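# Hang the inverted glass beaker on a drying-rack peg

## Task

Pick up the beaker that stands upside down on the shelved bench by the door, and put it on one of the pegs of the drying rack on the shelved bench by the window, pushed on far enough that the peg supports it. It counts only if the beaker never touches the floor, is never dropped more than a few centimetres or struck hard (the glass breaks), and the robot ends up having released it and backed away from it, without toppling or finishing in a tilted stance. The parked cart, the pedal bin and the stool are movable.

## Robot and tools

Robot: a Rainbow Robotics RB-Y1. It has a two-wheel drive base with two rear casters (0.66 m long, 0.58 m wide, front edge 0.10 m ahead of the drive axle), a folding torso (leg with ankle, knee, hip), a head with a camera, and two 7-joint arms, each with a parallel gripper and a wrist camera. Cameras: head_camera (896x504), left_wrist_camera and right_wrist_camera (644x364).

Frames: the base frame has its origin on the floor between the drive wheels, x forward, y left, z up. Results report chest, left_hand and right_hand in this frame; a hand point is midway between its finger pads, fingers point along the hand's -z and close along its x. Printed hand positions may be off, more so at long reach. Odometry is the base frame at the start; it only counts wheel rotation, so wheel slip shows as travel. Heading runs -3.142 to 3.142, positive left.

execute_actions: argument "actions" is a list holding one action or none (none just returns state and pictures). An action may contain:
- "base": exactly one of {"translate_m": d}, a straight drive offset from the current base position, metres, -3 to 3, positive forward; or {"rotate_rad": d}, an in-place turn offset, radians, -3.2 to 3.2, positive counter-clockwise seen from above. No sideways motion. A drive or turn that would need over 8.667 s at its top speed is refused.
- "joints": a single dictionary covering both arms, torso and head, keyed by joint name, each value an absolute target (radians, grippers in metres). Ranges: torso_squat_rad 0 to 1.2 (bigger lowers chest); torso_shift_rad -0.3 to 0.6 (positive hips forward); torso_pitch_rad -0.2 to 1.4 (positive leans forward); torso_yaw_rad -1.5 to 1.5 (positive left). Per arm (left_ / right_ prefix): shoulder_pitch -2.356 to 2.356 (negative raises arm forward); shoulder_roll left 0 to 3.141, right -3.141 to 0 (away from body lifts sideways); shoulder_yaw -2.094 to 2.094; elbow -2.617 to 0.01 (negative bends); forearm_roll -3.141 to 3.141; wrist_pitch -1.57 to 1.919 (negative tips hand forward); hand_roll -2.705 to 2.705; gripper_m 0 to 0.1, the pad gap. Yaw and roll signs are the same on both arms (positive = left / counter-clockwise from above). head_pan_rad -0.523 to 0.523 (relative to chest, positive left); head_tilt_rad -0.35 to 1.57 (positive down). Joints are done within 0.02 rad, grippers within 0.004 m.
- "speeds": caps for this action: translate_m 0.05 to 0.4 m/s, rotate_rad 0.1 to 1.509 rad/s (top values are default).
- "min_time_s": 0.1 to 8, the shortest duration for each arm and head motion.
Motions in one action start together. Omitted joints may keep pushing to old targets. Unknown keys or out-of-range numbers refuse the whole call. "cameras" picks images: names, ["all"] or omitted for all, [] for none. If a result reports a stop, later motion calls in the same reply are skipped.

Torso combined limits: squat+shift <= 1.52; squat-shift+pitch <= 1.57; shift+0.5pitch-0.4squat <= 0.7; shift+0.3pitch-0.5squat <= 0.39. Breaking one leaves the commanded torso joints "off_target" partway.

wait: {"seconds": 0 to 10}; holds current commands, returns state and images. zoom_image: {"camera", "region": [x0,y0,x1,y1]} pixels of that camera's latest full image, at most 504x504. read_manual: licence texts only. finished_scene: {"scene": n}; irreversible, so the beaker must already hang stably, released, with the robot clear.

Result lines: base_status and joint_status per motion: "done"; "off_target" (resting short, maybe still pushing); "contact_stop" (torso or arm pushed back hard); "time_out"; "limit_stop_at_<name>"; "limit_stop_at_own_body" (self-collision guard, nothing pressing); "stopped_with_arm" (torso halted because an arm hit). A stop in one joint group (torso; each arm) halts the whole group, which then holds in place. "joint command not followed" with a "cause:" line means an arm's targets were withheld by the arm-collision check; the gripper still moves; "not_followed" targets may be retried later. on_its_own shows uncommanded parts; "held at" is a target, not a position. Also shown: joint_positions, base_odometry, motor temperatures per arm joint, MOTOR HOT at 65 °C, OVER-TEMPERATURE FAULT at 80 °C (arm braked, call cut, keys say "limit_stop_at_motor_heat"), and torque faults (robot frozen 10 s, rest of call skipped; resend targets).

Grasping: command an opening at least 0.005 m below the object's width; "off_target" on the gripper is then normal.

Avoid: the base does not stop at furniture and may spin or keep shoving; a bent leg can poke past the front edge, and a leg hitting furniture may push the robot backward unseen in odometry. After any stop, first back off the arm, then the torso, in separate actions. If both hands hold one object and the torso stops instantly with nothing in the way, resend every arm joint at its current reading, then the torso command. Never let the arms strike or press each other (grippers included). Keep heavy loads from far ahead of the drive wheels (tipping). Each arm carries at most 3 kg. Move the glass slowly, never release it above a gap, keep it off the floor, and do not knock it. Loose objects may occasionally get nudged.

Each tool is called as name(argument=value, ...) on one line, values as JSON.

## Session

execute_actions(actions=[])

Scene clock: 0.00 s.
Motor temperatures (°C, as the motors report them): left_arm=[33 36 33 34 37 37 41] | right_arm=[35 32 33 29 38 43 42]
base_odometry: x=+0.000 y=+0.000 heading=+0.000 (m, m, rad; odometry frame)
base_status: not commanded
joint_positions: torso_squat_rad=+0.350 torso_shift_rad=+0.001 torso_pitch_rad=+0.002 torso_yaw_rad=+0.000 left_shoulder_pitch_rad=+0.030 left_shoulder_roll_rad=+0.022 left_shoulder_yaw_rad=+0.046 left_elbow_rad=-0.169 left_forearm_roll_rad=+0.022 left_wrist_pitch_rad=+0.049 left_hand_roll_rad=-0.024 left_gripper_m=+0.101 right_shoulder_pitch_rad=-0.027 right_shoulder_roll_rad=-0.019 right_shoulder_yaw_rad=-0.029 right_elbow_rad=-0.106 right_forearm_roll_rad=-0.006 right_wrist_pitch_rad=+0.018 right_hand_roll_rad=+0.036 right_gripper_m=+0.101 head_pan_rad=+0.000 head_tilt_rad=+0.401
joint_status: not commanded
chest: x=-0.2267 y=-0.0007 z=+1.2475 quat_wxyz=(+1.000, +0.001, +0.001, +0.000) (m; base frame)
left_hand: x=-0.1784 y=+0.2406 z=+0.5638 quat_wxyz=(+0.999, +0.013, -0.045, +0.027) (m; base frame)
right_hand: x=-0.1609 y=-0.2353 z=+0.5653 quat_wxyz=(+0.998, -0.010, -0.056, +0.005) (m; base frame)
pictures: head_camera, left_wrist_camera, right_wrist_camera
Images, in order (width x height): head_camera 896x504, left_wrist_camera 644x364, right_wrist_camera 644x364.

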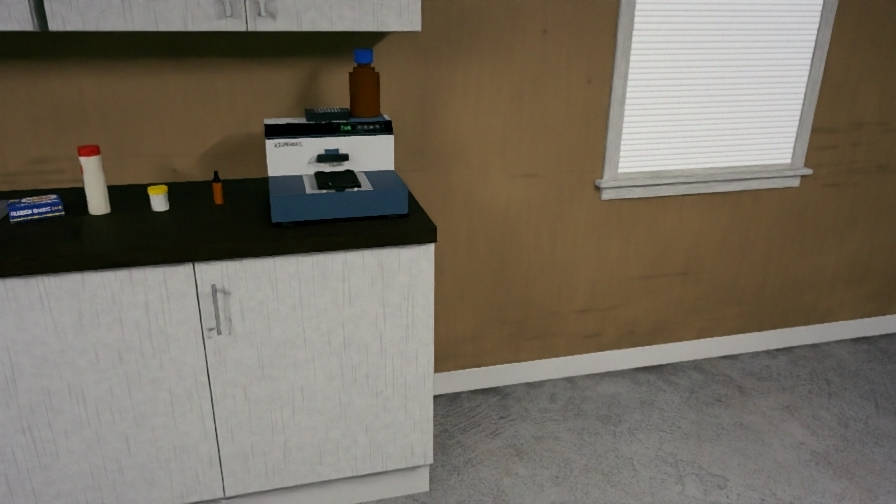

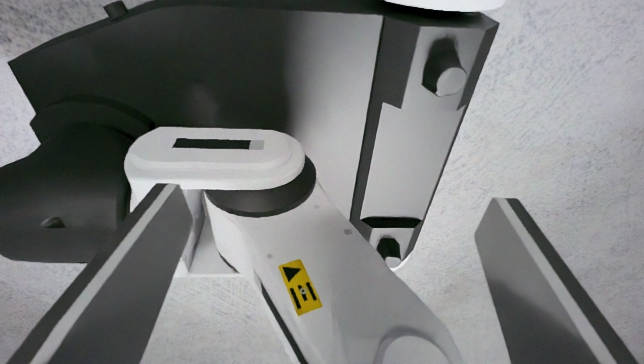

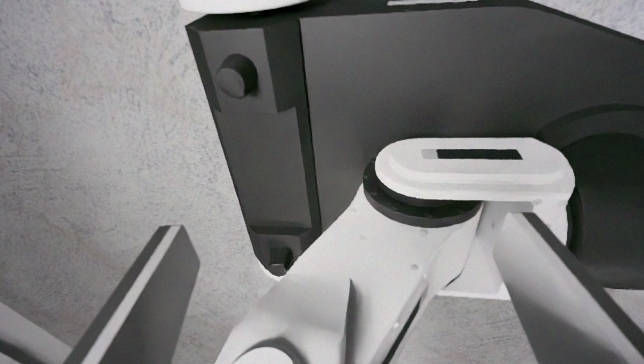

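execute_actions(actions=[{"joints":{"head_pan_rad":-0.52,"head_tilt_rad":0.45}}], cameras=["head_camera"])

execute_actions(actions=[{"base":{"rotate_rad":-1.0}}], cameras=["head_camera"])

Scene clock: 1.37 s.
Motor temperatures (°C, as the motors report them): left_arm=[33 36 33 34 37 37 41] | right_arm=[35 32 33 29 38 43 42]
base_odometry: x=+0.000 y=+0.000 heading=+0.000 (m, m, rad; odometry frame)
base_status: not commanded
joint_positions: torso_squat_rad=+0.350 torso_shift_rad=+0.001 torso_pitch_rad=+0.002 torso_yaw_rad=+0.000 left_shoulder_pitch_rad=+0.030 left_shoulder_roll_rad=+0.022 left_shoulder_yaw_rad=+0.046 left_elbow_rad=-0.169 left_forearm_roll_rad=+0.022 left_wrist_pitch_rad=+0.049 left_hand_roll_rad=-0.024 left_gripper_m=+0.101 right_shoulder_pitch_rad=-0.027 right_shoulder_roll_rad=-0.019 right_shoulder_yaw_rad=-0.029 right_elbow_rad=-0.106 right_forearm_roll_rad=-0.006 right_wrist_pitch_rad=+0.018 right_hand_roll_rad=+0.036 right_gripper_m=+0.101 head_pan_rad=-0.520 head_tilt_rad=+0.450
joint_status: all done
chest: x=-0.2268 y=-0.0007 z=+1.2475 quat_wxyz=(+1.000, +0.001, +0.001, +0.000) (m; base frame)
left_hand: x=-0.1784 y=+0.2406 z=+0.5638 quat_wxyz=(+0.999, +0.013, -0.045, +0.027) (m; base frame)
right_hand: x=-0.1609 y=-0.2353 z=+0.5653 quat_wxyz=(+0.998, -0.010, -0.056, +0.005) (m; base frame)
pictures: head_camera
camera_calibration (this result's frames):
head_camera: T_world_to_cam=[[-0.477808, -0.878409, 0.00983003, -0.118838], [-0.3818, 0.197575, -0.90288, 1.28719], [0.791156, -0.435156, -0.42978, 0.732166], [0, 0, 0, 1]] pos_world=[-0.144592, -0.0400971, 1.47801]
Images, in order (width x height): head_camera 896x504.

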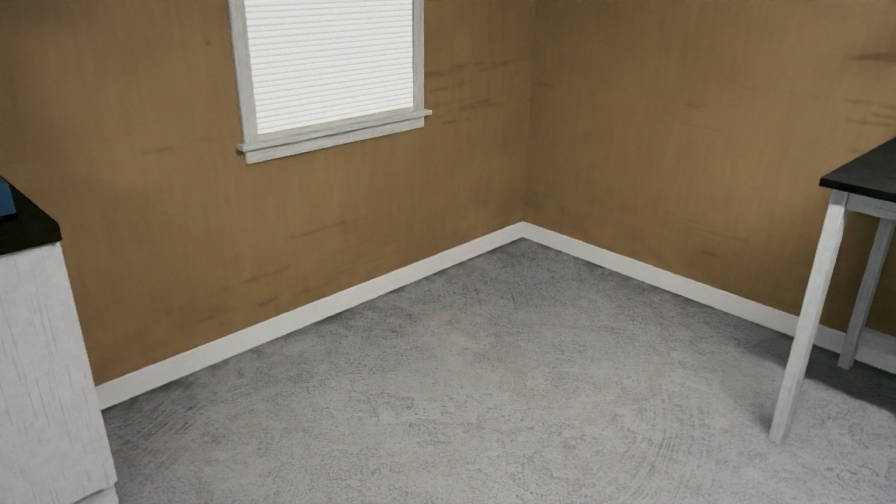

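Scene clock: 4.77 s.
Motor temperatures (°C, as the motors report them): left_arm=[33 36 33 34 37 37 41] | right_arm=[35 32 33 29 38 43 42]
base_odometry: x=+0.000 y=+0.000 heading=-0.999 (m, m, rad; odometry frame)
base_status: done
joint_positions: torso_squat_rad=+0.350 torso_shift_rad=+0.001 torso_pitch_rad=+0.002 torso_yaw_rad=+0.000 left_shoulder_pitch_rad=+0.030 left_shoulder_roll_rad=+0.022 left_shoulder_yaw_rad=+0.046 left_elbow_rad=-0.169 left_forearm_roll_rad=+0.022 left_wrist_pitch_rad=+0.049 left_hand_roll_rad=-0.024 left_gripper_m=+0.101 right_shoulder_pitch_rad=-0.027 right_shoulder_roll_rad=-0.019 right_shoulder_yaw_rad=-0.029 right_elbow_rad=-0.106 right_forearm_roll_rad=-0.006 right_wrist_pitch_rad=+0.018 right_hand_roll_rad=+0.036 right_gripper_m=+0.101 head_pan_rad=-0.520 head_tilt_rad=+0.450
joint_status: not commanded
chest: x=-0.2268 y=-0.0007 z=+1.2475 quat_wxyz=(+1.000, +0.001, +0.001, +0.000) (m; base frame)
left_hand: x=-0.1784 y=+0.2406 z=+0.5638 quat_wxyz=(+0.999, +0.013, -0.045, +0.027) (m; base frame)
right_hand: x=-0.1609 y=-0.2353 z=+0.5653 quat_wxyz=(+0.998, -0.010, -0.056, +0.005) (m; base frame)
pictures: head_camera
camera_calibration (this result's frames):
head_camera: T_world_to_cam=[[-0.477809, -0.878408, 0.00988655, -0.118864], [-0.3818, 0.197517, -0.902893, 1.28719], [0.791156, -0.435185, -0.429752, 0.732153], [0, 0, 0, 1]] pos_world=[-0.144592, -0.0400318, 1.47801]
Images, in order (width x height): head_camera 896x504.

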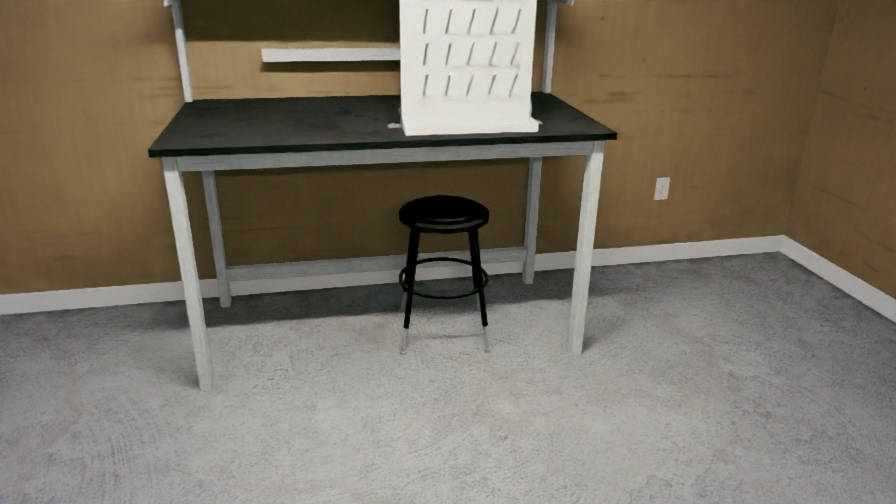

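execute_actions(actions=[{"base":{"rotate_rad":-1.6},"joints":{"head_pan_rad":0.0,"head_tilt_rad":0.35}}], cameras=["head_camera"])

execute_actions(actions=[{"joints":{"head_pan_rad":-0.52,"torso_yaw_rad":-0.4}}], cameras=["head_camera"])

Scene clock: 9.70 s.
Motor temperatures (°C, as the motors report them): left_arm=[33 36 33 34 37 37 41] | right_arm=[35 32 33 29 38 43 42]
base_odometry: x=+0.000 y=+0.000 heading=-2.599 (m, m, rad; odometry frame)
base_status: done
joint_positions: torso_squat_rad=+0.350 torso_shift_rad=+0.001 torso_pitch_rad=+0.002 torso_yaw_rad=+0.000 left_shoulder_pitch_rad=+0.030 left_shoulder_roll_rad=+0.022 left_shoulder_yaw_rad=+0.046 left_elbow_rad=-0.169 left_forearm_roll_rad=+0.022 left_wrist_pitch_rad=+0.049 left_hand_roll_rad=-0.024 left_gripper_m=+0.101 right_shoulder_pitch_rad=-0.027 right_shoulder_roll_rad=-0.019 right_shoulder_yaw_rad=-0.029 right_elbow_rad=-0.106 right_forearm_roll_rad=-0.006 right_wrist_pitch_rad=+0.018 right_hand_roll_rad=+0.036 right_gripper_m=+0.101 head_pan_rad=+0.000 head_tilt_rad=+0.350
joint_status: all done
chest: x=-0.2268 y=-0.0007 z=+1.2475 quat_wxyz=(+1.000, +0.000, +0.001, +0.000) (m; base frame)
left_hand: x=-0.1784 y=+0.2406 z=+0.5638 quat_wxyz=(+0.999, +0.013, -0.045, +0.027) (m; base frame)
right_hand: x=-0.1609 y=-0.2353 z=+0.5653 quat_wxyz=(+0.998, -0.010, -0.056, +0.005) (m; base frame)
pictures: head_camera
camera_calibration (this result's frames):
head_camera: T_world_to_cam=[[0.0205867, -0.999727, 0.0110146, -0.0187197], [-0.337052, -0.0173119, -0.941327, 1.35178], [0.941261, 0.0156663, -0.337317, 0.629433], [0, 0, 0, 1]] pos_world=[-0.136453, -0.00517361, 1.48499]
Images, in order (width x height): head_camera 896x504.

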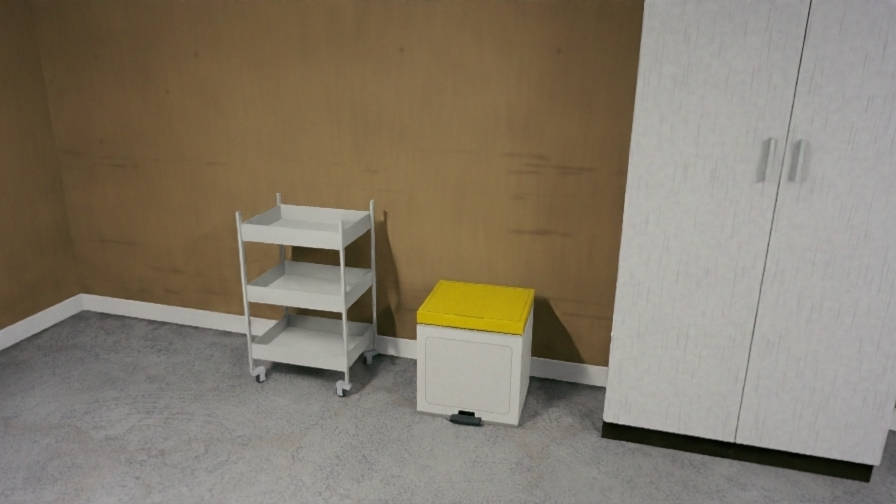

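Scene clock: 11.17 s.
Motor temperatures (°C, as the motors report them): left_arm=[33 36 33 34 37 37 41] | right_arm=[35 32 33 29 38 43 42]
base_odometry: x=+0.000 y=+0.000 heading=-2.599 (m, m, rad; odometry frame)
base_status: not commanded
joint_positions: torso_squat_rad=+0.350 torso_shift_rad=+0.001 torso_pitch_rad=+0.002 torso_yaw_rad=-0.400 left_shoulder_pitch_rad=+0.030 left_shoulder_roll_rad=+0.022 left_shoulder_yaw_rad=+0.046 left_elbow_rad=-0.169 left_forearm_roll_rad=+0.022 left_wrist_pitch_rad=+0.049 left_hand_roll_rad=-0.024 left_gripper_m=+0.101 right_shoulder_pitch_rad=-0.027 right_shoulder_roll_rad=-0.019 right_shoulder_yaw_rad=-0.029 right_elbow_rad=-0.106 right_forearm_roll_rad=-0.006 right_wrist_pitch_rad=+0.018 right_hand_roll_rad=+0.036 right_gripper_m=+0.101 head_pan_rad=-0.520 head_tilt_rad=+0.350
joint_status: all done
chest: x=-0.2268 y=-0.0007 z=+1.2475 quat_wxyz=(+0.980, +0.000, +0.001, -0.199) (m; base frame)
left_hand: x=-0.0885 y=+0.2022 z=+0.5636 quat_wxyz=(+0.984, +0.003, -0.047, -0.172) (m; base frame)
right_hand: x=-0.2579 y=-0.2428 z=+0.5655 quat_wxyz=(+0.979, -0.021, -0.052, -0.194) (m; base frame)
pictures: head_camera
camera_calibration (this result's frames):
head_camera: T_world_to_cam=[[-0.782854, -0.622074, 0.0128035, -0.1919], [-0.219377, 0.256704, -0.941263, 1.3778], [0.582248, -0.739681, -0.337431, 0.550225], [0, 0, 0, 1]] pos_world=[-0.16834, -0.0660712, 1.48499]
Images, in order (width x height): head_camera 896x504.

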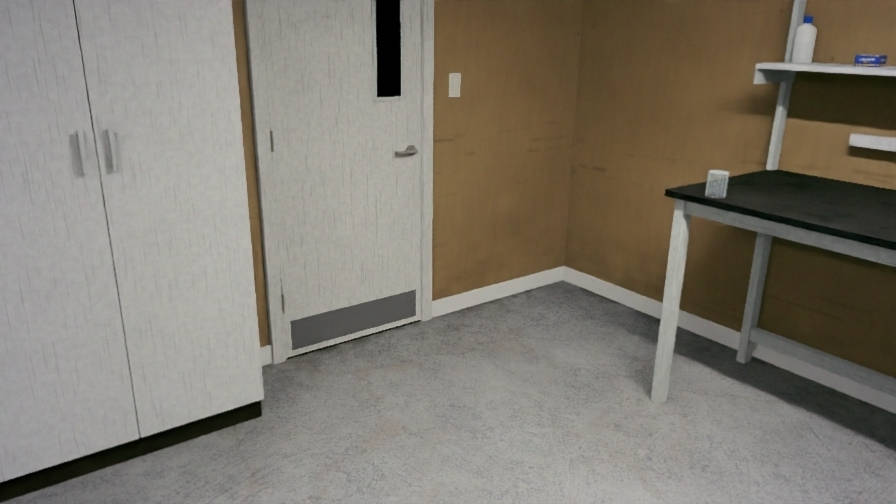

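execute_actions(actions=[{"base":{"rotate_rad":-1.278},"joints":{"head_pan_rad":0.0,"torso_yaw_rad":0,"torso_squat_rad":0.1}}], cameras=["head_camera"])

execute_actions(actions=[{"base":{"translate_m":1.6},"joints":{"head_tilt_rad":0.35,"head_pan_rad":-0.15,"torso_pitch_rad":0.3,"right_shoulder_pitch_rad":-1.457,"right_shoulder_roll_rad":-0.308,"right_shoulder_yaw_rad":-0.347,"right_elbow_rad":-0.637,"right_forearm_roll_rad":0,"right_wrist_pitch_rad":1.787,"right_hand_roll_rad":0,"left_shoulder_pitch_rad":-0.28},"min_time_s":3.5}], cameras=["head_camera"])

Scene clock: 17.63 s.
Motor temperatures (°C, as the motors report them): left_arm=[33 36 33 34 37 37 41] | right_arm=[35 32 33 29 38 43 42]
base_odometry: x=+0.000 y=+0.000 heading=+2.407 (m, m, rad; odometry frame)
base_status: done
joint_positions: torso_squat_rad=+0.100 torso_shift_rad=+0.001 torso_pitch_rad=+0.002 torso_yaw_rad=+0.000 left_shoulder_pitch_rad=+0.030 left_shoulder_roll_rad=+0.022 left_shoulder_yaw_rad=+0.046 left_elbow_rad=-0.169 left_forearm_roll_rad=+0.022 left_wrist_pitch_rad=+0.049 left_hand_roll_rad=-0.024 left_gripper_m=+0.101 right_shoulder_pitch_rad=-0.027 right_shoulder_roll_rad=-0.019 right_shoulder_yaw_rad=-0.029 right_elbow_rad=-0.106 right_forearm_roll_rad=-0.006 right_wrist_pitch_rad=+0.018 right_hand_roll_rad=+0.036 right_gripper_m=+0.101 head_pan_rad=+0.000 head_tilt_rad=+0.350
joint_status: all done
chest: x=-0.2267 y=-0.0007 z=+1.2864 quat_wxyz=(+1.000, +0.000, +0.001, +0.000) (m; base frame)
left_hand: x=-0.1785 y=+0.2406 z=+0.6027 quat_wxyz=(+0.999, +0.013, -0.045, +0.027) (m; base frame)
right_hand: x=-0.1609 y=-0.2354 z=+0.6042 quat_wxyz=(+0.998, -0.010, -0.056, +0.005) (m; base frame)
pictures: head_camera
camera_calibration (this result's frames):
head_camera: T_world_to_cam=[[0.0205974, -0.999727, 0.0110236, -0.019175], [-0.337127, -0.0173252, -0.9413, 1.38837], [0.941234, 0.0156719, -0.337392, 0.642592], [0, 0, 0, 1]] pos_world=[-0.136376, -0.00518666, 1.52389]
Images, in order (width x height): head_camera 896x504.

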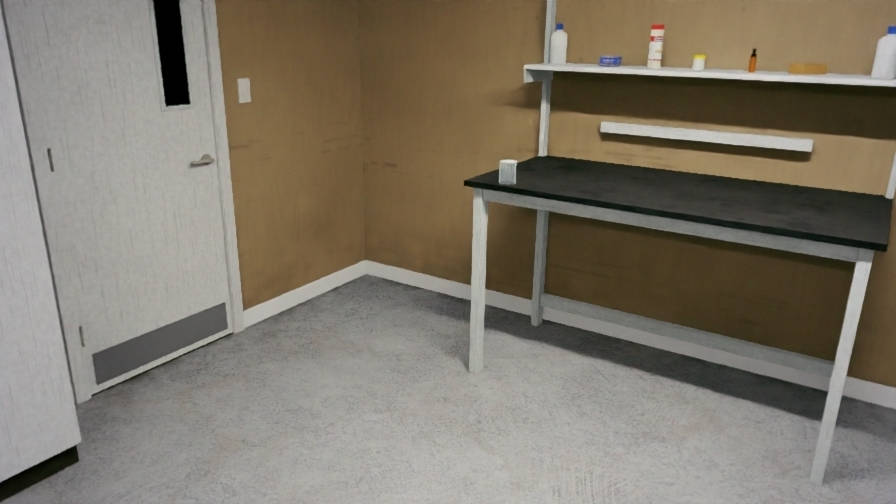

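Scene clock: 23.40 s.
Motor temperatures (°C, as the motors report them): left_arm=[33 36 33 34 37 37 41] | right_arm=[35 32 33 29 38 43 42]
base_odometry: x=-1.187 y=+1.073 heading=+2.407 (m, m, rad; odometry frame)
base_status: done
joint_positions: torso_squat_rad=+0.100 torso_shift_rad=+0.001 torso_pitch_rad=+0.300 torso_yaw_rad=+0.000 left_shoulder_pitch_rad=-0.280 left_shoulder_roll_rad=+0.022 left_shoulder_yaw_rad=+0.046 left_elbow_rad=-0.169 left_forearm_roll_rad=+0.022 left_wrist_pitch_rad=+0.049 left_hand_roll_rad=-0.024 left_gripper_m=+0.101 right_shoulder_pitch_rad=-1.457 right_shoulder_roll_rad=-0.308 right_shoulder_yaw_rad=-0.347 right_elbow_rad=-0.637 right_forearm_roll_rad=+0.000 right_wrist_pitch_rad=+1.787 right_hand_roll_rad=+0.000 right_gripper_m=+0.101 head_pan_rad=-0.150 head_tilt_rad=+0.350
joint_status: all done
chest: x=-0.1359 y=-0.0007 z=+1.2726 quat_wxyz=(+0.989, +0.000, +0.149, +0.000) (m; base frame)
left_hand: x=-0.0678 y=+0.2236 z=+0.5848 quat_wxyz=(+0.999, +0.003, -0.042, -0.025) (m; base frame)
right_hand: x=+0.4092 y=-0.2206 z=+1.0587 quat_wxyz=(+1.000, +0.000, +0.000, +0.000) (m; base frame)
pictures: head_camera
camera_calibration (this result's frames):
head_camera: T_world_to_cam=[[-0.119737, -0.991614, 0.0486375, -0.084528], [-0.597674, 0.0328775, -0.801064, 1.19213], [0.792747, -0.124986, -0.596599, 0.862225], [0, 0, 0, 1]] pos_world=[0.0188607, -0.0152473, 1.47349]
Images, in order (width x height): head_camera 896x504.

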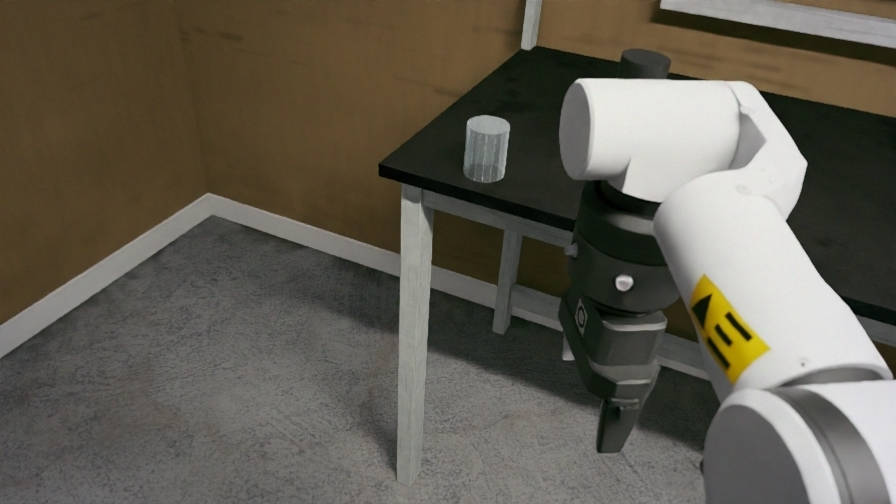

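execute_actions(actions=[{"base":{"translate_m":0.5},"joints":{"head_tilt_rad":0.6,"head_pan_rad":-0.3,"torso_pitch_rad":0.27,"right_wrist_pitch_rad":1.817}}], cameras=["head_camera","right_wrist_camera"])

Scene clock: 27.03 s.
Motor temperatures (°C, as the motors report them): left_arm=[33 36 33 34 37 37 41] | right_arm=[35 32 33 29 38 43 42]
base_odometry: x=-1.558 y=+1.408 heading=+2.406 (m, m, rad; odometry frame)
base_status: done
joint_positions: torso_squat_rad=+0.100 torso_shift_rad=+0.001 torso_pitch_rad=+0.270 torso_yaw_rad=+0.000 left_shoulder_pitch_rad=-0.280 left_shoulder_roll_rad=+0.022 left_shoulder_yaw_rad=+0.046 left_elbow_rad=-0.169 left_forearm_roll_rad=+0.022 left_wrist_pitch_rad=+0.049 left_hand_roll_rad=-0.024 left_gripper_m=+0.101 right_shoulder_pitch_rad=-1.457 right_shoulder_roll_rad=-0.308 right_shoulder_yaw_rad=-0.347 right_elbow_rad=-0.637 right_forearm_roll_rad=+0.000 right_wrist_pitch_rad=+1.817 right_hand_roll_rad=+0.000 right_gripper_m=+0.101 head_pan_rad=-0.300 head_tilt_rad=+0.600
joint_status: all done
chest: x=-0.1448 y=-0.0007 z=+1.2752 quat_wxyz=(+0.991, +0.000, +0.135, +0.000) (m; base frame)
left_hand: x=-0.0560 y=+0.2236 z=+0.5898 quat_wxyz=(+0.998, +0.003, -0.057, -0.025) (m; base frame)
right_hand: x=+0.3995 y=-0.2206 z=+1.0776 quat_wxyz=(+1.000, +0.000, +0.000, +0.000) (m; base frame)
pictures: head_camera, right_wrist_camera
camera_calibration (this result's frames):
head_camera: T_world_to_cam=[[-0.261875, -0.961919, 0.0783172, -0.13985], [-0.740148, 0.148095, -0.655933, 0.965331], [0.619356, -0.229739, -0.750745, 1.08974], [0, 0, 0, 1]] pos_world=[0.00292736, -0.0271298, 1.46226]
right_wrist_camera: T_world_to_cam=[[-0.997375, 0.0721894, -0.00563567, 0.430608], [0.0516614, 0.763969, 0.643181, -0.513044], [0.0507363, 0.641202, -0.765693, 1.03326], [0, 0, 0, 1]] pos_world=[0.403558, -0.301664, 1.12357]
Images, in order (width x height): head_camera 896x504, right_wrist_camera 644x364.

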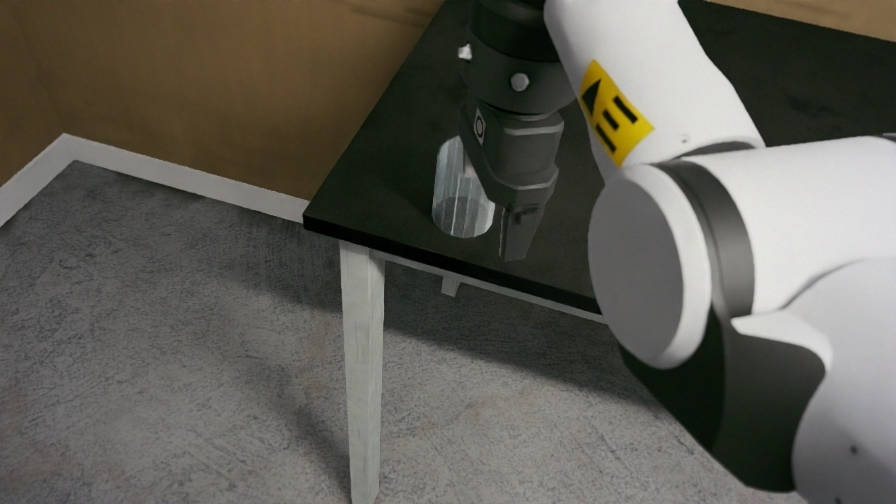

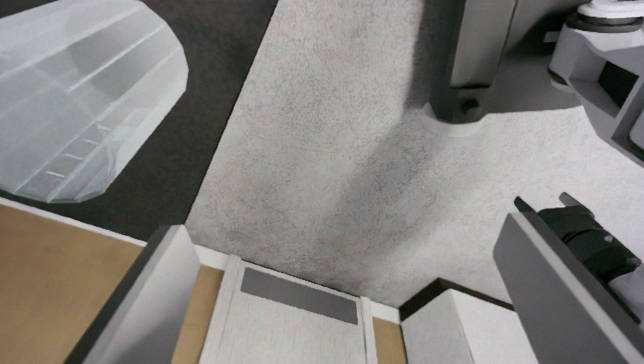

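execute_actions(actions=[{"base":{"translate_m":0.13}}], cameras=["head_camera","right_wrist_camera"])

Scene clock: 29.10 s.
Motor temperatures (°C, as the motors report them): left_arm=[33 36 33 34 37 37 41] | right_arm=[35 32 33 29 38 43 42]
base_odometry: x=-1.654 y=+1.496 heading=+2.406 (m, m, rad; odometry frame)
base_status: done
joint_positions: torso_squat_rad=+0.100 torso_shift_rad=+0.001 torso_pitch_rad=+0.270 torso_yaw_rad=+0.000 left_shoulder_pitch_rad=-0.280 left_shoulder_roll_rad=+0.022 left_shoulder_yaw_rad=+0.046 left_elbow_rad=-0.169 left_forearm_roll_rad=+0.022 left_wrist_pitch_rad=+0.049 left_hand_roll_rad=-0.024 left_gripper_m=+0.101 right_shoulder_pitch_rad=-1.457 right_shoulder_roll_rad=-0.308 right_shoulder_yaw_rad=-0.347 right_elbow_rad=-0.637 right_forearm_roll_rad=+0.000 right_wrist_pitch_rad=+1.817 right_hand_roll_rad=+0.000 right_gripper_m=+0.101 head_pan_rad=-0.300 head_tilt_rad=+0.600
joint_status: not commanded
chest: x=-0.1448 y=-0.0007 z=+1.2752 quat_wxyz=(+0.991, +0.000, +0.135, +0.000) (m; base frame)
left_hand: x=-0.0561 y=+0.2236 z=+0.5898 quat_wxyz=(+0.998, +0.003, -0.057, -0.025) (m; base frame)
right_hand: x=+0.3995 y=-0.2206 z=+1.0777 quat_wxyz=(+1.000, +0.000, +0.000, +0.000) (m; base frame)
pictures: head_camera, right_wrist_camera
camera_calibration (this result's frames):
head_camera: T_world_to_cam=[[-0.261875, -0.961919, 0.0783187, -0.139854], [-0.740153, 0.148096, -0.655927, 0.965317], [0.61935, -0.229739, -0.75075, 1.08975], [0, 0, 0, 1]] pos_world=[0.00292125, -0.02713, 1.46226]
right_wrist_camera: T_world_to_cam=[[-0.997374, 0.0721967, -0.00567524, 0.430656], [0.0516416, 0.763971, 0.643181, -0.513045], [0.0507713, 0.641199, -0.765693, 1.03326], [0, 0, 0, 1]] pos_world=[0.403559, -0.301668, 1.12359]
Images, in order (width x height): head_camera 896x504, right_wrist_camera 644x364.

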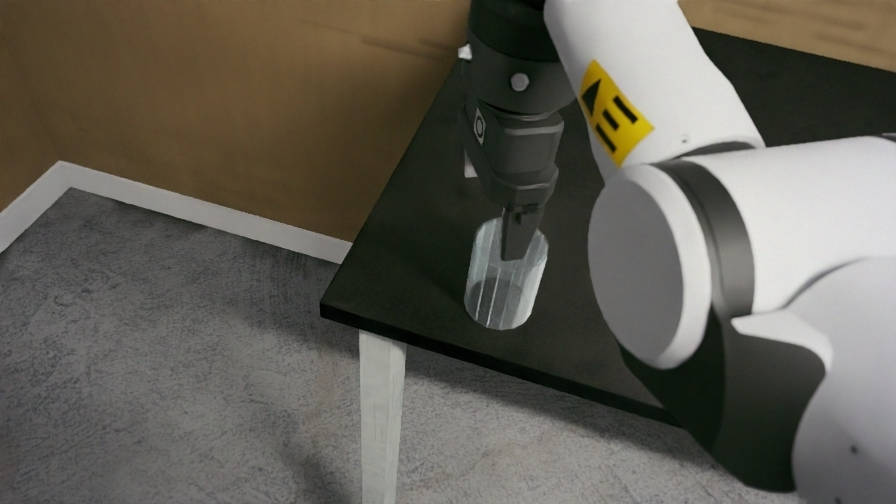

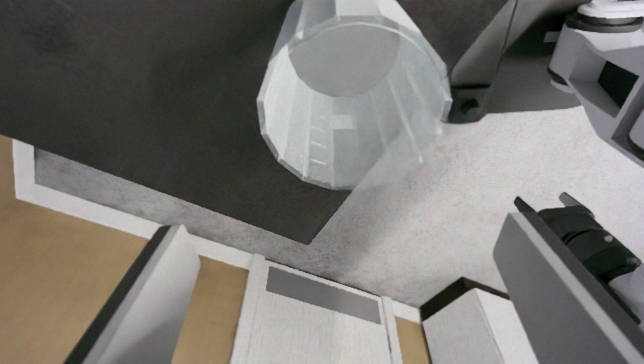

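execute_actions(actions=[{"joints":{"torso_yaw_rad":-0.033,"torso_squat_rad":0.47}}], cameras=["head_camera","right_wrist_camera"])

Scene clock: 32.50 s.
Motor temperatures (°C, as the motors report them): left_arm=[33 36 33 34 37 37 41] | right_arm=[35 32 33 29 38 43 42]
base_odometry: x=-1.654 y=+1.496 heading=+2.406 (m, m, rad; odometry frame)
base_status: not commanded
joint_positions: torso_squat_rad=+0.470 torso_shift_rad=+0.001 torso_pitch_rad=+0.270 torso_yaw_rad=-0.033 left_shoulder_pitch_rad=-0.280 left_shoulder_roll_rad=+0.022 left_shoulder_yaw_rad=+0.046 left_elbow_rad=-0.169 left_forearm_roll_rad=+0.022 left_wrist_pitch_rad=+0.049 left_hand_roll_rad=-0.024 left_gripper_m=+0.101 right_shoulder_pitch_rad=-1.457 right_shoulder_roll_rad=-0.308 right_shoulder_yaw_rad=-0.347 right_elbow_rad=-0.637 right_forearm_roll_rad=+0.000 right_wrist_pitch_rad=+1.817 right_hand_roll_rad=+0.000 right_gripper_m=+0.101 head_pan_rad=-0.300 head_tilt_rad=+0.600
joint_status: all done
chest: x=-0.1449 y=-0.0006 z=+1.2028 quat_wxyz=(+0.991, -0.002, +0.134, -0.016) (m; base frame)
left_hand: x=-0.0491 y=+0.2146 z=+0.5155 quat_wxyz=(+0.997, -0.002, -0.058, -0.041) (m; base frame)
right_hand: x=+0.3921 y=-0.2395 z=+1.0074 quat_wxyz=(+1.000, -0.004, +0.000, -0.016) (m; base frame)
pictures: head_camera, right_wrist_camera
camera_calibration (this result's frames):
head_camera: T_world_to_cam=[[-0.292273, -0.9524, 0.0866631, -0.14863], [-0.735042, 0.165746, -0.65745, 0.920281], [0.611792, -0.255856, -0.748498, 1.03171], [0, 0, 0, 1]] pos_world=[0.001815, -0.0301194, 1.39015]
right_wrist_camera: T_world_to_cam=[[-0.994581, 0.103756, -0.00665586, 0.431668], [0.075814, 0.767565, 0.636472, -0.454933], [0.0711466, 0.632518, -0.771271, 0.987477], [0, 0, 0, 1]] pos_world=[0.393563, -0.320195, 1.05404]
Images, in order (width x height): head_camera 896x504, right_wrist_camera 644x364.

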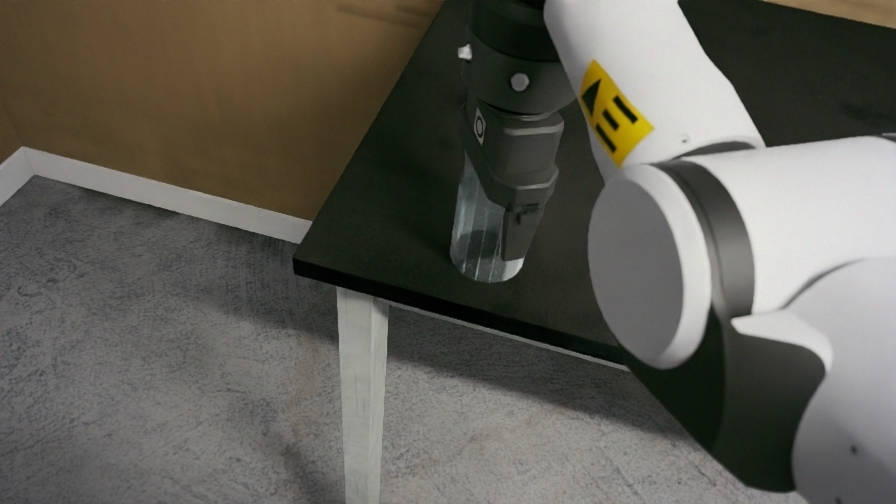

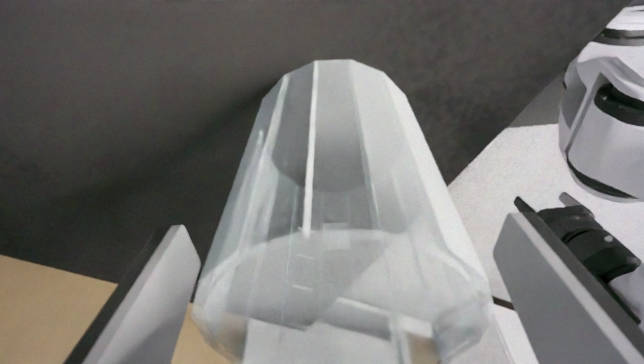

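execute_actions(actions=[{"joints":{"torso_squat_rad":0.51}}], cameras=[])

execute_actions(actions=[{"joints":{"right_gripper_m":0.06}}], cameras=["right_wrist_camera"])

Scene clock: 33.67 s.
Motor temperatures (°C, as the motors report them): left_arm=[33 36 33 34 37 37 41] | right_arm=[35 32 33 29 38 43 42]
base_odometry: x=-1.654 y=+1.496 heading=+2.406 (m, m, rad; odometry frame)
base_status: not commanded
joint_positions: torso_squat_rad=+0.510 torso_shift_rad=+0.001 torso_pitch_rad=+0.270 torso_yaw_rad=-0.033 left_shoulder_pitch_rad=-0.280 left_shoulder_roll_rad=+0.022 left_shoulder_yaw_rad=+0.046 left_elbow_rad=-0.169 left_forearm_roll_rad=+0.022 left_wrist_pitch_rad=+0.049 left_hand_roll_rad=-0.024 left_gripper_m=+0.101 right_shoulder_pitch_rad=-1.457 right_shoulder_roll_rad=-0.308 right_shoulder_yaw_rad=-0.347 right_elbow_rad=-0.637 right_forearm_roll_rad=+0.000 right_wrist_pitch_rad=+1.817 right_hand_roll_rad=+0.000 right_gripper_m=+0.101 head_pan_rad=-0.300 head_tilt_rad=+0.600
joint_status: all done
chest: x=-0.1450 y=-0.0006 z=+1.1897 quat_wxyz=(+0.991, -0.002, +0.134, -0.016) (m; base frame)
left_hand: x=-0.0491 y=+0.2147 z=+0.5023 quat_wxyz=(+0.997, -0.002, -0.058, -0.041) (m; base frame)
right_hand: x=+0.3921 y=-0.2395 z=+0.9942 quat_wxyz=(+1.000, -0.004, +0.000, -0.016) (m; base frame)
pictures: none
No camera images: the call's "cameras" was empty. Leave "cameras" out to get every camera's image.

Scene clock: 34.57 s.
Motor temperatures (°C, as the motors report them): left_arm=[33 36 33 34 37 37 41] | right_arm=[35 32 33 29 38 43 42]
base_odometry: x=-1.654 y=+1.496 heading=+2.406 (m, m, rad; odometry frame)
base_status: not commanded
joint_positions: torso_squat_rad=+0.510 torso_shift_rad=+0.001 torso_pitch_rad=+0.270 torso_yaw_rad=-0.033 left_shoulder_pitch_rad=-0.280 left_shoulder_roll_rad=+0.022 left_shoulder_yaw_rad=+0.046 left_elbow_rad=-0.169 left_forearm_roll_rad=+0.022 left_wrist_pitch_rad=+0.049 left_hand_roll_rad=-0.024 left_gripper_m=+0.101 right_shoulder_pitch_rad=-1.457 right_shoulder_roll_rad=-0.308 right_shoulder_yaw_rad=-0.347 right_elbow_rad=-0.637 right_forearm_roll_rad=+0.000 right_wrist_pitch_rad=+1.817 right_hand_roll_rad=+0.000 right_gripper_m=+0.071 head_pan_rad=-0.300 head_tilt_rad=+0.600
joint_status: right_gripper_m off_target (ended at +0.071, target +0.060)
chest: x=-0.1450 y=-0.0006 z=+1.1897 quat_wxyz=(+0.991, -0.002, +0.134, -0.016) (m; base frame)
left_hand: x=-0.0491 y=+0.2147 z=+0.5023 quat_wxyz=(+0.997, -0.002, -0.058, -0.041) (m; base frame)
right_hand: x=+0.3921 y=-0.2395 z=+0.9942 quat_wxyz=(+1.000, -0.004, +0.000, -0.016) (m; base frame)
pictures: right_wrist_camera
camera_calibration (this result's frames):
right_wrist_camera: T_world_to_cam=[[-0.99458, 0.10376, -0.00664792, 0.431551], [0.0758226, 0.767565, 0.63647, -0.446549], [0.0711431, 0.632517, -0.771272, 0.977315], [0, 0, 0, 1]] pos_world=[0.393542, -0.320191, 1.04086]
Images, in order (width x height): right_wrist_camera 644x364.

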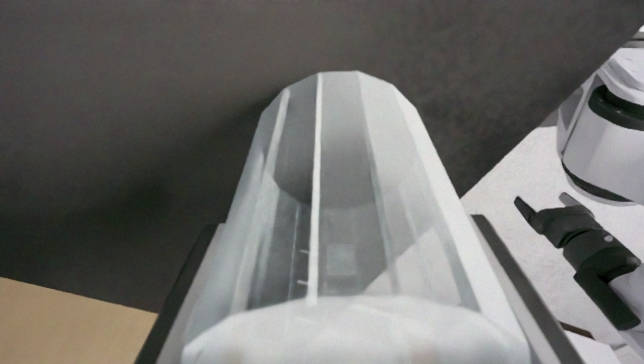

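execute_actions(actions=[{"base":{"translate_m":-1.61},"joints":{"torso_squat_rad":0.2,"torso_pitch_rad":0,"torso_yaw_rad":0,"left_shoulder_pitch_rad":0,"right_shoulder_pitch_rad":-0.629,"right_shoulder_roll_rad":-0.063,"right_shoulder_yaw_rad":-0.203,"right_elbow_rad":-1.7,"right_wrist_pitch_rad":1.4,"head_pan_rad":0,"head_tilt_rad":0.2},"min_time_s":4.5}], cameras=["right_wrist_camera"])

execute_actions(actions=[{"base":{"rotate_rad":2.557}}], cameras=["head_camera"])

Scene clock: 41.57 s.
Motor temperatures (°C, as the motors report them): left_arm=[33 36 33 34 37 37 41] | right_arm=[36 32 33 29 38 44 42]
base_odometry: x=-0.462 y=+0.414 heading=+2.404 (m, m, rad; odometry frame)
base_status: done
joint_positions: torso_squat_rad=+0.200 torso_shift_rad=+0.001 torso_pitch_rad=+0.000 torso_yaw_rad=+0.000 left_shoulder_pitch_rad=+0.000 left_shoulder_roll_rad=+0.022 left_shoulder_yaw_rad=+0.046 left_elbow_rad=-0.169 left_forearm_roll_rad=+0.022 left_wrist_pitch_rad=+0.049 left_hand_roll_rad=-0.024 left_gripper_m=+0.101 right_shoulder_pitch_rad=-0.629 right_shoulder_roll_rad=-0.063 right_shoulder_yaw_rad=-0.203 right_elbow_rad=-1.700 right_forearm_roll_rad=+0.000 right_wrist_pitch_rad=+1.400 right_hand_roll_rad=+0.000 right_gripper_m=+0.071 head_pan_rad=+0.000 head_tilt_rad=+0.200
joint_status: all done
chest: x=-0.2273 y=-0.0007 z=+1.2760 quat_wxyz=(+1.000, +0.000, +0.000, +0.000) (m; base frame)
left_hand: x=-0.1561 y=+0.2399 z=+0.5940 quat_wxyz=(+0.998, +0.012, -0.060, +0.022) (m; base frame)
right_hand: x=+0.3463 y=-0.2210 z=+1.1497 quat_wxyz=(+0.900, +0.000, -0.435, -0.001) (m; base frame)
pictures: right_wrist_camera
camera_calibration (this result's frames):
right_wrist_camera: T_world_to_cam=[[-0.61585, 0.0732339, -0.784452, 1.14144], [-0.470516, 0.764429, 0.440753, -0.142749], [0.631936, 0.640535, -0.436316, 0.511257], [0, 0, 0, 1]] pos_world=[0.312707, -0.301949, 1.18139]
Images, in order (width x height): right_wrist_camera 644x364.

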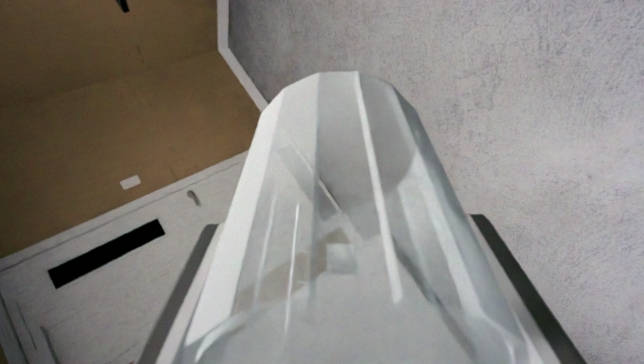

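Scene clock: 46.67 s.
Motor temperatures (°C, as the motors report them): left_arm=[33 36 33 34 37 37 41] | right_arm=[36 32 33 29 38 44 42]
base_odometry: x=-0.461 y=+0.414 heading=-1.322 (m, m, rad; odometry frame)
base_status: done
joint_positions: torso_squat_rad=+0.200 torso_shift_rad=+0.001 torso_pitch_rad=+0.000 torso_yaw_rad=+0.000 left_shoulder_pitch_rad=+0.000 left_shoulder_roll_rad=+0.022 left_shoulder_yaw_rad=+0.046 left_elbow_rad=-0.169 left_forearm_roll_rad=+0.022 left_wrist_pitch_rad=+0.049 left_hand_roll_rad=-0.024 left_gripper_m=+0.101 right_shoulder_pitch_rad=-0.629 right_shoulder_roll_rad=-0.063 right_shoulder_yaw_rad=-0.203 right_elbow_rad=-1.700 right_forearm_roll_rad=+0.000 right_wrist_pitch_rad=+1.400 right_hand_roll_rad=+0.000 right_gripper_m=+0.071 head_pan_rad=+0.000 head_tilt_rad=+0.200
joint_status: not commanded
chest: x=-0.2274 y=-0.0007 z=+1.2760 quat_wxyz=(+1.000, +0.001, +0.000, +0.000) (m; base frame)
left_hand: x=-0.1561 y=+0.2399 z=+0.5940 quat_wxyz=(+0.998, +0.012, -0.060, +0.022) (m; base frame)
right_hand: x=+0.3462 y=-0.2209 z=+1.1497 quat_wxyz=(+0.900, +0.000, -0.435, +0.000) (m; base frame)
pictures: head_camera
camera_calibration (this result's frames):
head_camera: T_world_to_cam=[[0.0184393, -0.999732, 0.0139825, -0.0238825], [-0.190717, -0.017245, -0.981494, 1.46761], [0.981472, 0.0154313, -0.190984, 0.432236], [0, 0, 0, 1]] pos_world=[-0.14389, -0.00523711, 1.52333]
Images, in order (width x height): head_camera 896x504.

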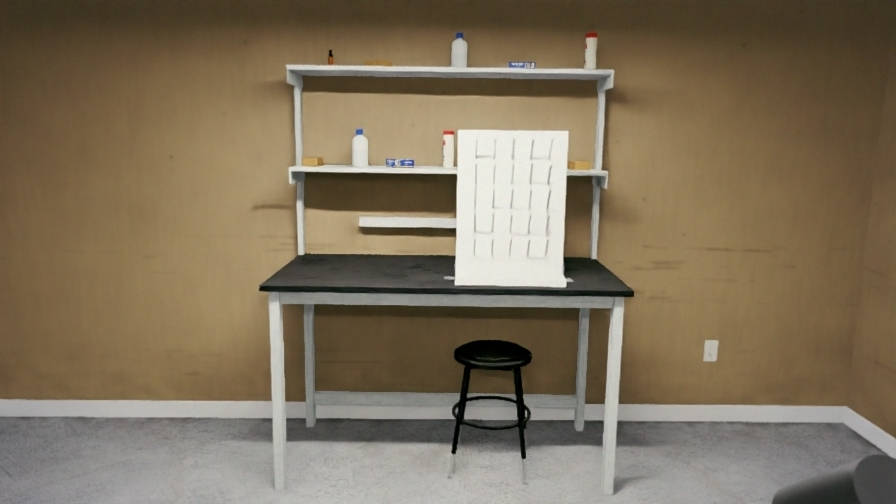

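Well aligned. Drive closer.

execute_actions(actions=[{"base":{"translate_m":1.75},"joints":{"head_tilt_rad":0.3,"head_pan_rad":-0.15}}], cameras=["head_camera","right_wrist_camera"])

Scene clock: 52.90 s.
Motor temperatures (°C, as the motors report them): left_arm=[33 36 33 34 37 37 41] | right_arm=[36 32 33 30 38 44 42]
base_odometry: x=-0.030 y=-1.282 heading=-1.322 (m, m, rad; odometry frame)
base_status: done
joint_positions: torso_squat_rad=+0.200 torso_shift_rad=+0.001 torso_pitch_rad=+0.000 torso_yaw_rad=+0.000 left_shoulder_pitch_rad=+0.000 left_shoulder_roll_rad=+0.022 left_shoulder_yaw_rad=+0.046 left_elbow_rad=-0.169 left_forearm_roll_rad=+0.022 left_wrist_pitch_rad=+0.049 left_hand_roll_rad=-0.024 left_gripper_m=+0.101 right_shoulder_pitch_rad=-0.629 right_shoulder_roll_rad=-0.063 right_shoulder_yaw_rad=-0.203 right_elbow_rad=-1.700 right_forearm_roll_rad=+0.000 right_wrist_pitch_rad=+1.400 right_hand_roll_rad=+0.000 right_gripper_m=+0.071 head_pan_rad=-0.150 head_tilt_rad=+0.300
joint_status: all done
chest: x=-0.2273 y=-0.0007 z=+1.2760 quat_wxyz=(+1.000, +0.001, +0.000, +0.000) (m; base frame)
left_hand: x=-0.1560 y=+0.2399 z=+0.5941 quat_wxyz=(+0.998, +0.012, -0.060, +0.022) (m; base frame)
right_hand: x=+0.3463 y=-0.2209 z=+1.1496 quat_wxyz=(+0.900, +0.000, -0.435, +0.000) (m; base frame)
pictures: head_camera, right_wrist_camera
camera_calibration (this result's frames):
head_camera: T_world_to_cam=[[-0.129648, -0.991487, 0.0120619, -0.0514383], [-0.287289, 0.025918, -0.957493, 1.41243], [0.949029, -0.127602, -0.288204, 0.56881], [0, 0, 0, 1]] pos_world=[-0.140711, -0.0150261, 1.51695]
right_wrist_camera: T_world_to_cam=[[-0.61592, 0.0731998, -0.7844, 1.14138], [-0.470533, 0.764391, 0.4408, -0.142761], [0.631855, 0.640584, -0.436361, 0.511269], [0, 0, 0, 1]] pos_world=[0.312775, -0.301934, 1.18132]
Images, in order (width x height): head_camera 896x504, right_wrist_camera 644x364.

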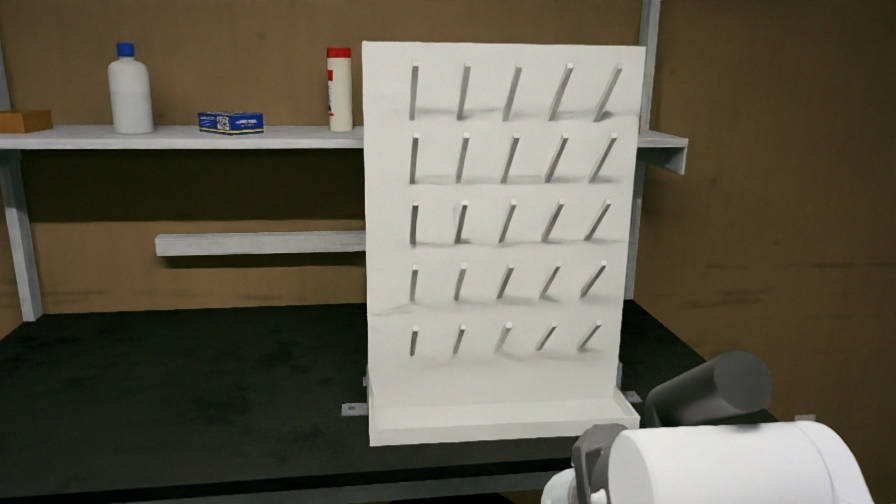

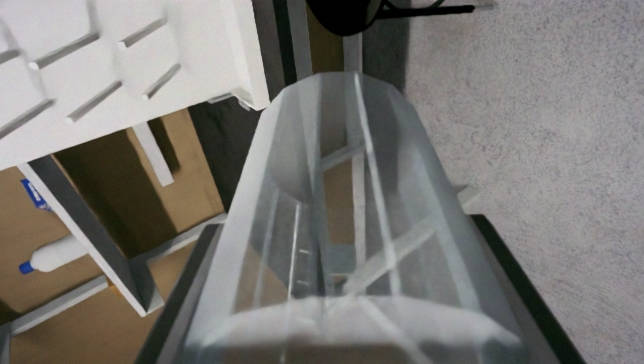

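execute_actions(actions=[{"base":{"translate_m":0.22},"joints":{"torso_squat_rad":0,"torso_shift_rad":0.2,"torso_yaw_rad":-0.06,"right_shoulder_pitch_rad":-2.171,"right_shoulder_roll_rad":-0.552,"right_shoulder_yaw_rad":-0.286,"right_elbow_rad":-0.45,"right_wrist_pitch_rad":1.87,"head_pan_rad":-0.3,"head_tilt_rad":0.05},"speeds":{"translate_m":0.12}}], cameras=["head_camera","right_wrist_camera"])

Scene clock: 58.57 s.
Motor temperatures (°C, as the motors report them): left_arm=[33 36 33 34 37 37 41] | right_arm=[36 32 33 30 38 44 42]
base_odometry: x=+0.024 y=-1.495 heading=-1.321 (m, m, rad; odometry frame)
base_status: done
joint_positions: torso_squat_rad=+0.000 torso_shift_rad=+0.200 torso_pitch_rad=+0.000 torso_yaw_rad=-0.060 left_shoulder_pitch_rad=+0.000 left_shoulder_roll_rad=+0.022 left_shoulder_yaw_rad=+0.046 left_elbow_rad=-0.169 left_forearm_roll_rad=+0.022 left_wrist_pitch_rad=+0.049 left_hand_roll_rad=-0.024 left_gripper_m=+0.101 right_shoulder_pitch_rad=-2.171 right_shoulder_roll_rad=-0.552 right_shoulder_yaw_rad=-0.286 right_elbow_rad=-0.450 right_forearm_roll_rad=+0.000 right_wrist_pitch_rad=+1.870 right_hand_roll_rad=+0.000 right_gripper_m=+0.071 head_pan_rad=-0.300 head_tilt_rad=+0.050
joint_status: all done
chest: x=-0.0889 y=-0.0007 z=+1.2760 quat_wxyz=(+1.000, +0.000, +0.000, -0.030) (m; base frame)
left_hand: x=-0.0035 y=+0.2352 z=+0.5940 quat_wxyz=(+0.998, +0.011, -0.061, -0.008) (m; base frame)
right_hand: x=+0.4122 y=-0.2517 z=+1.5906 quat_wxyz=(+0.924, -0.011, -0.380, -0.028) (m; base frame)
pictures: head_camera, right_wrist_camera
camera_calibration (this result's frames):
head_camera: T_world_to_cam=[[-0.336967, -0.941368, 0.0167147, -0.0554076], [-0.0459057, -0.00130485, -0.998945, 1.52947], [0.940397, -0.337379, -0.0427745, 0.0740011], [0, 0, 0, 1]] pos_world=[-0.0180493, -0.0251967, 1.53195]
right_wrist_camera: T_world_to_cam=[[-0.699475, 0.114901, -0.705359, 1.44932], [-0.368318, 0.787855, 0.493585, -0.402845], [0.612435, 0.605047, -0.508765, 0.795959], [0, 0, 0, 1]] pos_world=[0.377913, -0.330737, 1.62608]
Images, in order (width x height): head_camera 896x504, right_wrist_camera 644x364.

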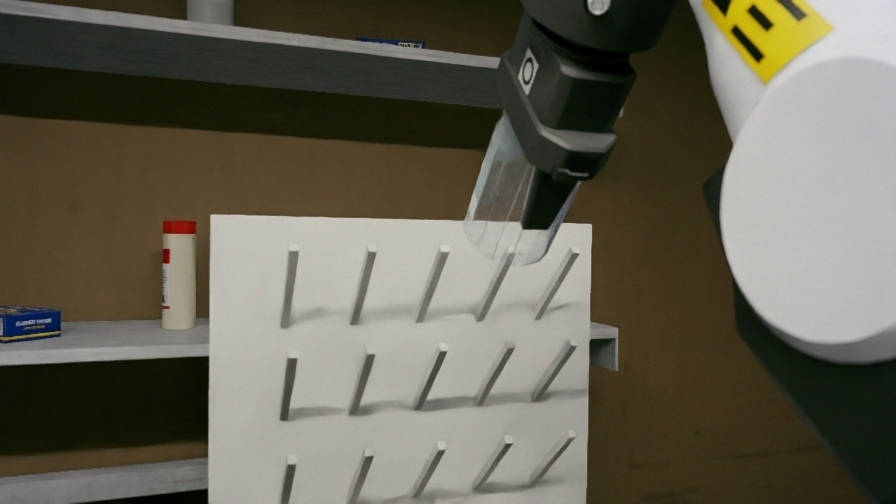

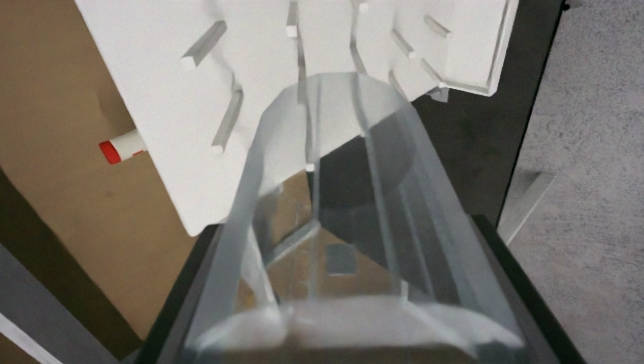

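execute_actions(actions=[{"base":{"translate_m":0.165},"joints":{"torso_yaw_rad":-0.088}}], cameras=["head_camera","right_wrist_camera"])

Scene clock: 87.20 s.
Motor temperatures (°C, as the motors report them): left_arm=[33 36 33 34 37 37 41] | right_arm=[36 32 33 30 38 44 42]
base_odometry: x=+0.065 y=-1.655 heading=-1.321 (m, m, rad; odometry frame)
base_status: done
joint_positions: torso_squat_rad=+0.000 torso_shift_rad=+0.200 torso_pitch_rad=+0.000 torso_yaw_rad=-0.088 left_shoulder_pitch_rad=+0.000 left_shoulder_roll_rad=+0.022 left_shoulder_yaw_rad=+0.046 left_elbow_rad=-0.169 left_forearm_roll_rad=+0.022 left_wrist_pitch_rad=+0.049 left_hand_roll_rad=-0.024 left_gripper_m=+0.101 right_shoulder_pitch_rad=-2.171 right_shoulder_roll_rad=-0.552 right_shoulder_yaw_rad=-0.286 right_elbow_rad=-0.450 right_forearm_roll_rad=+0.000 right_wrist_pitch_rad=+1.870 right_hand_roll_rad=+0.000 right_gripper_m=+0.071 head_pan_rad=-0.300 head_tilt_rad=+0.050
joint_status: all done
chest: x=-0.0889 y=-0.0007 z=+1.2760 quat_wxyz=(+0.999, +0.000, +0.000, -0.044) (m; base frame)
left_hand: x=+0.0031 y=+0.2327 z=+0.5940 quat_wxyz=(+0.998, +0.010, -0.061, -0.022) (m; base frame)
right_hand: x=+0.4049 y=-0.2656 z=+1.5906 quat_wxyz=(+0.924, -0.016, -0.380, -0.041) (m; base frame)
pictures: head_camera, right_wrist_camera
camera_calibration (this result's frames):
head_camera: T_world_to_cam=[[-0.363235, -0.931548, 0.0166951, -0.05773], [-0.0458671, -0.0000182772, -0.998948, 1.52949], [0.930568, -0.363618, -0.0427208, 0.073091], [0, 0, 0, 1]] pos_world=[-0.0188326, -0.0271731, 1.53196]
right_wrist_camera: T_world_to_cam=[[-0.695997, 0.134547, -0.705327, 1.44957], [-0.346023, 0.797861, 0.493646, -0.400995], [0.629171, 0.587635, -0.508752, 0.797492], [0, 0, 0, 1]] pos_world=[0.368386, -0.343732, 1.6261]
Images, in order (width x height): head_camera 896x504, right_wrist_camera 644x364.

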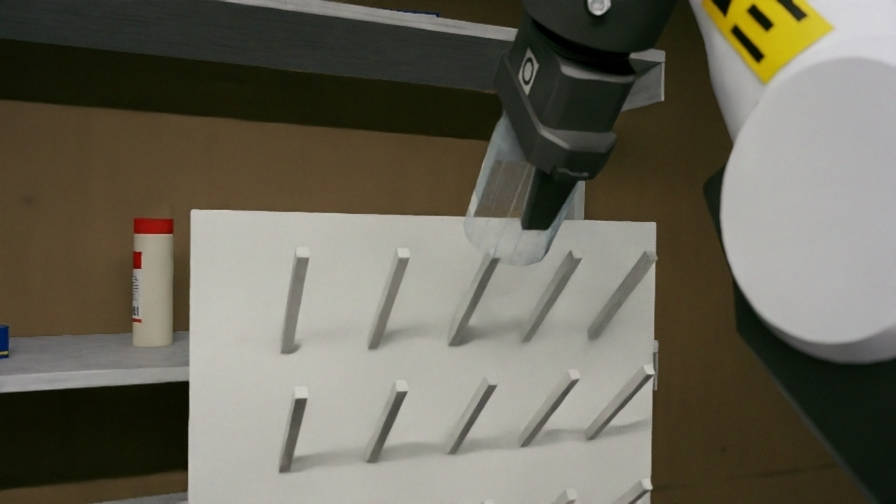

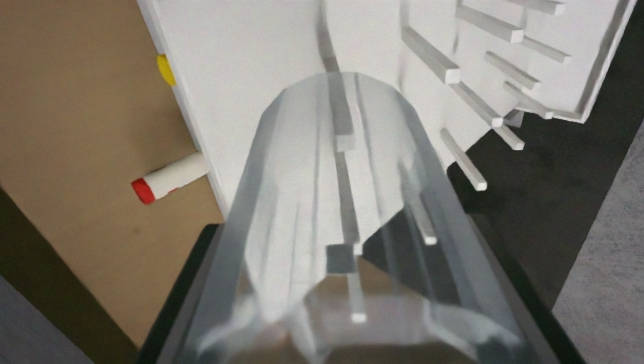

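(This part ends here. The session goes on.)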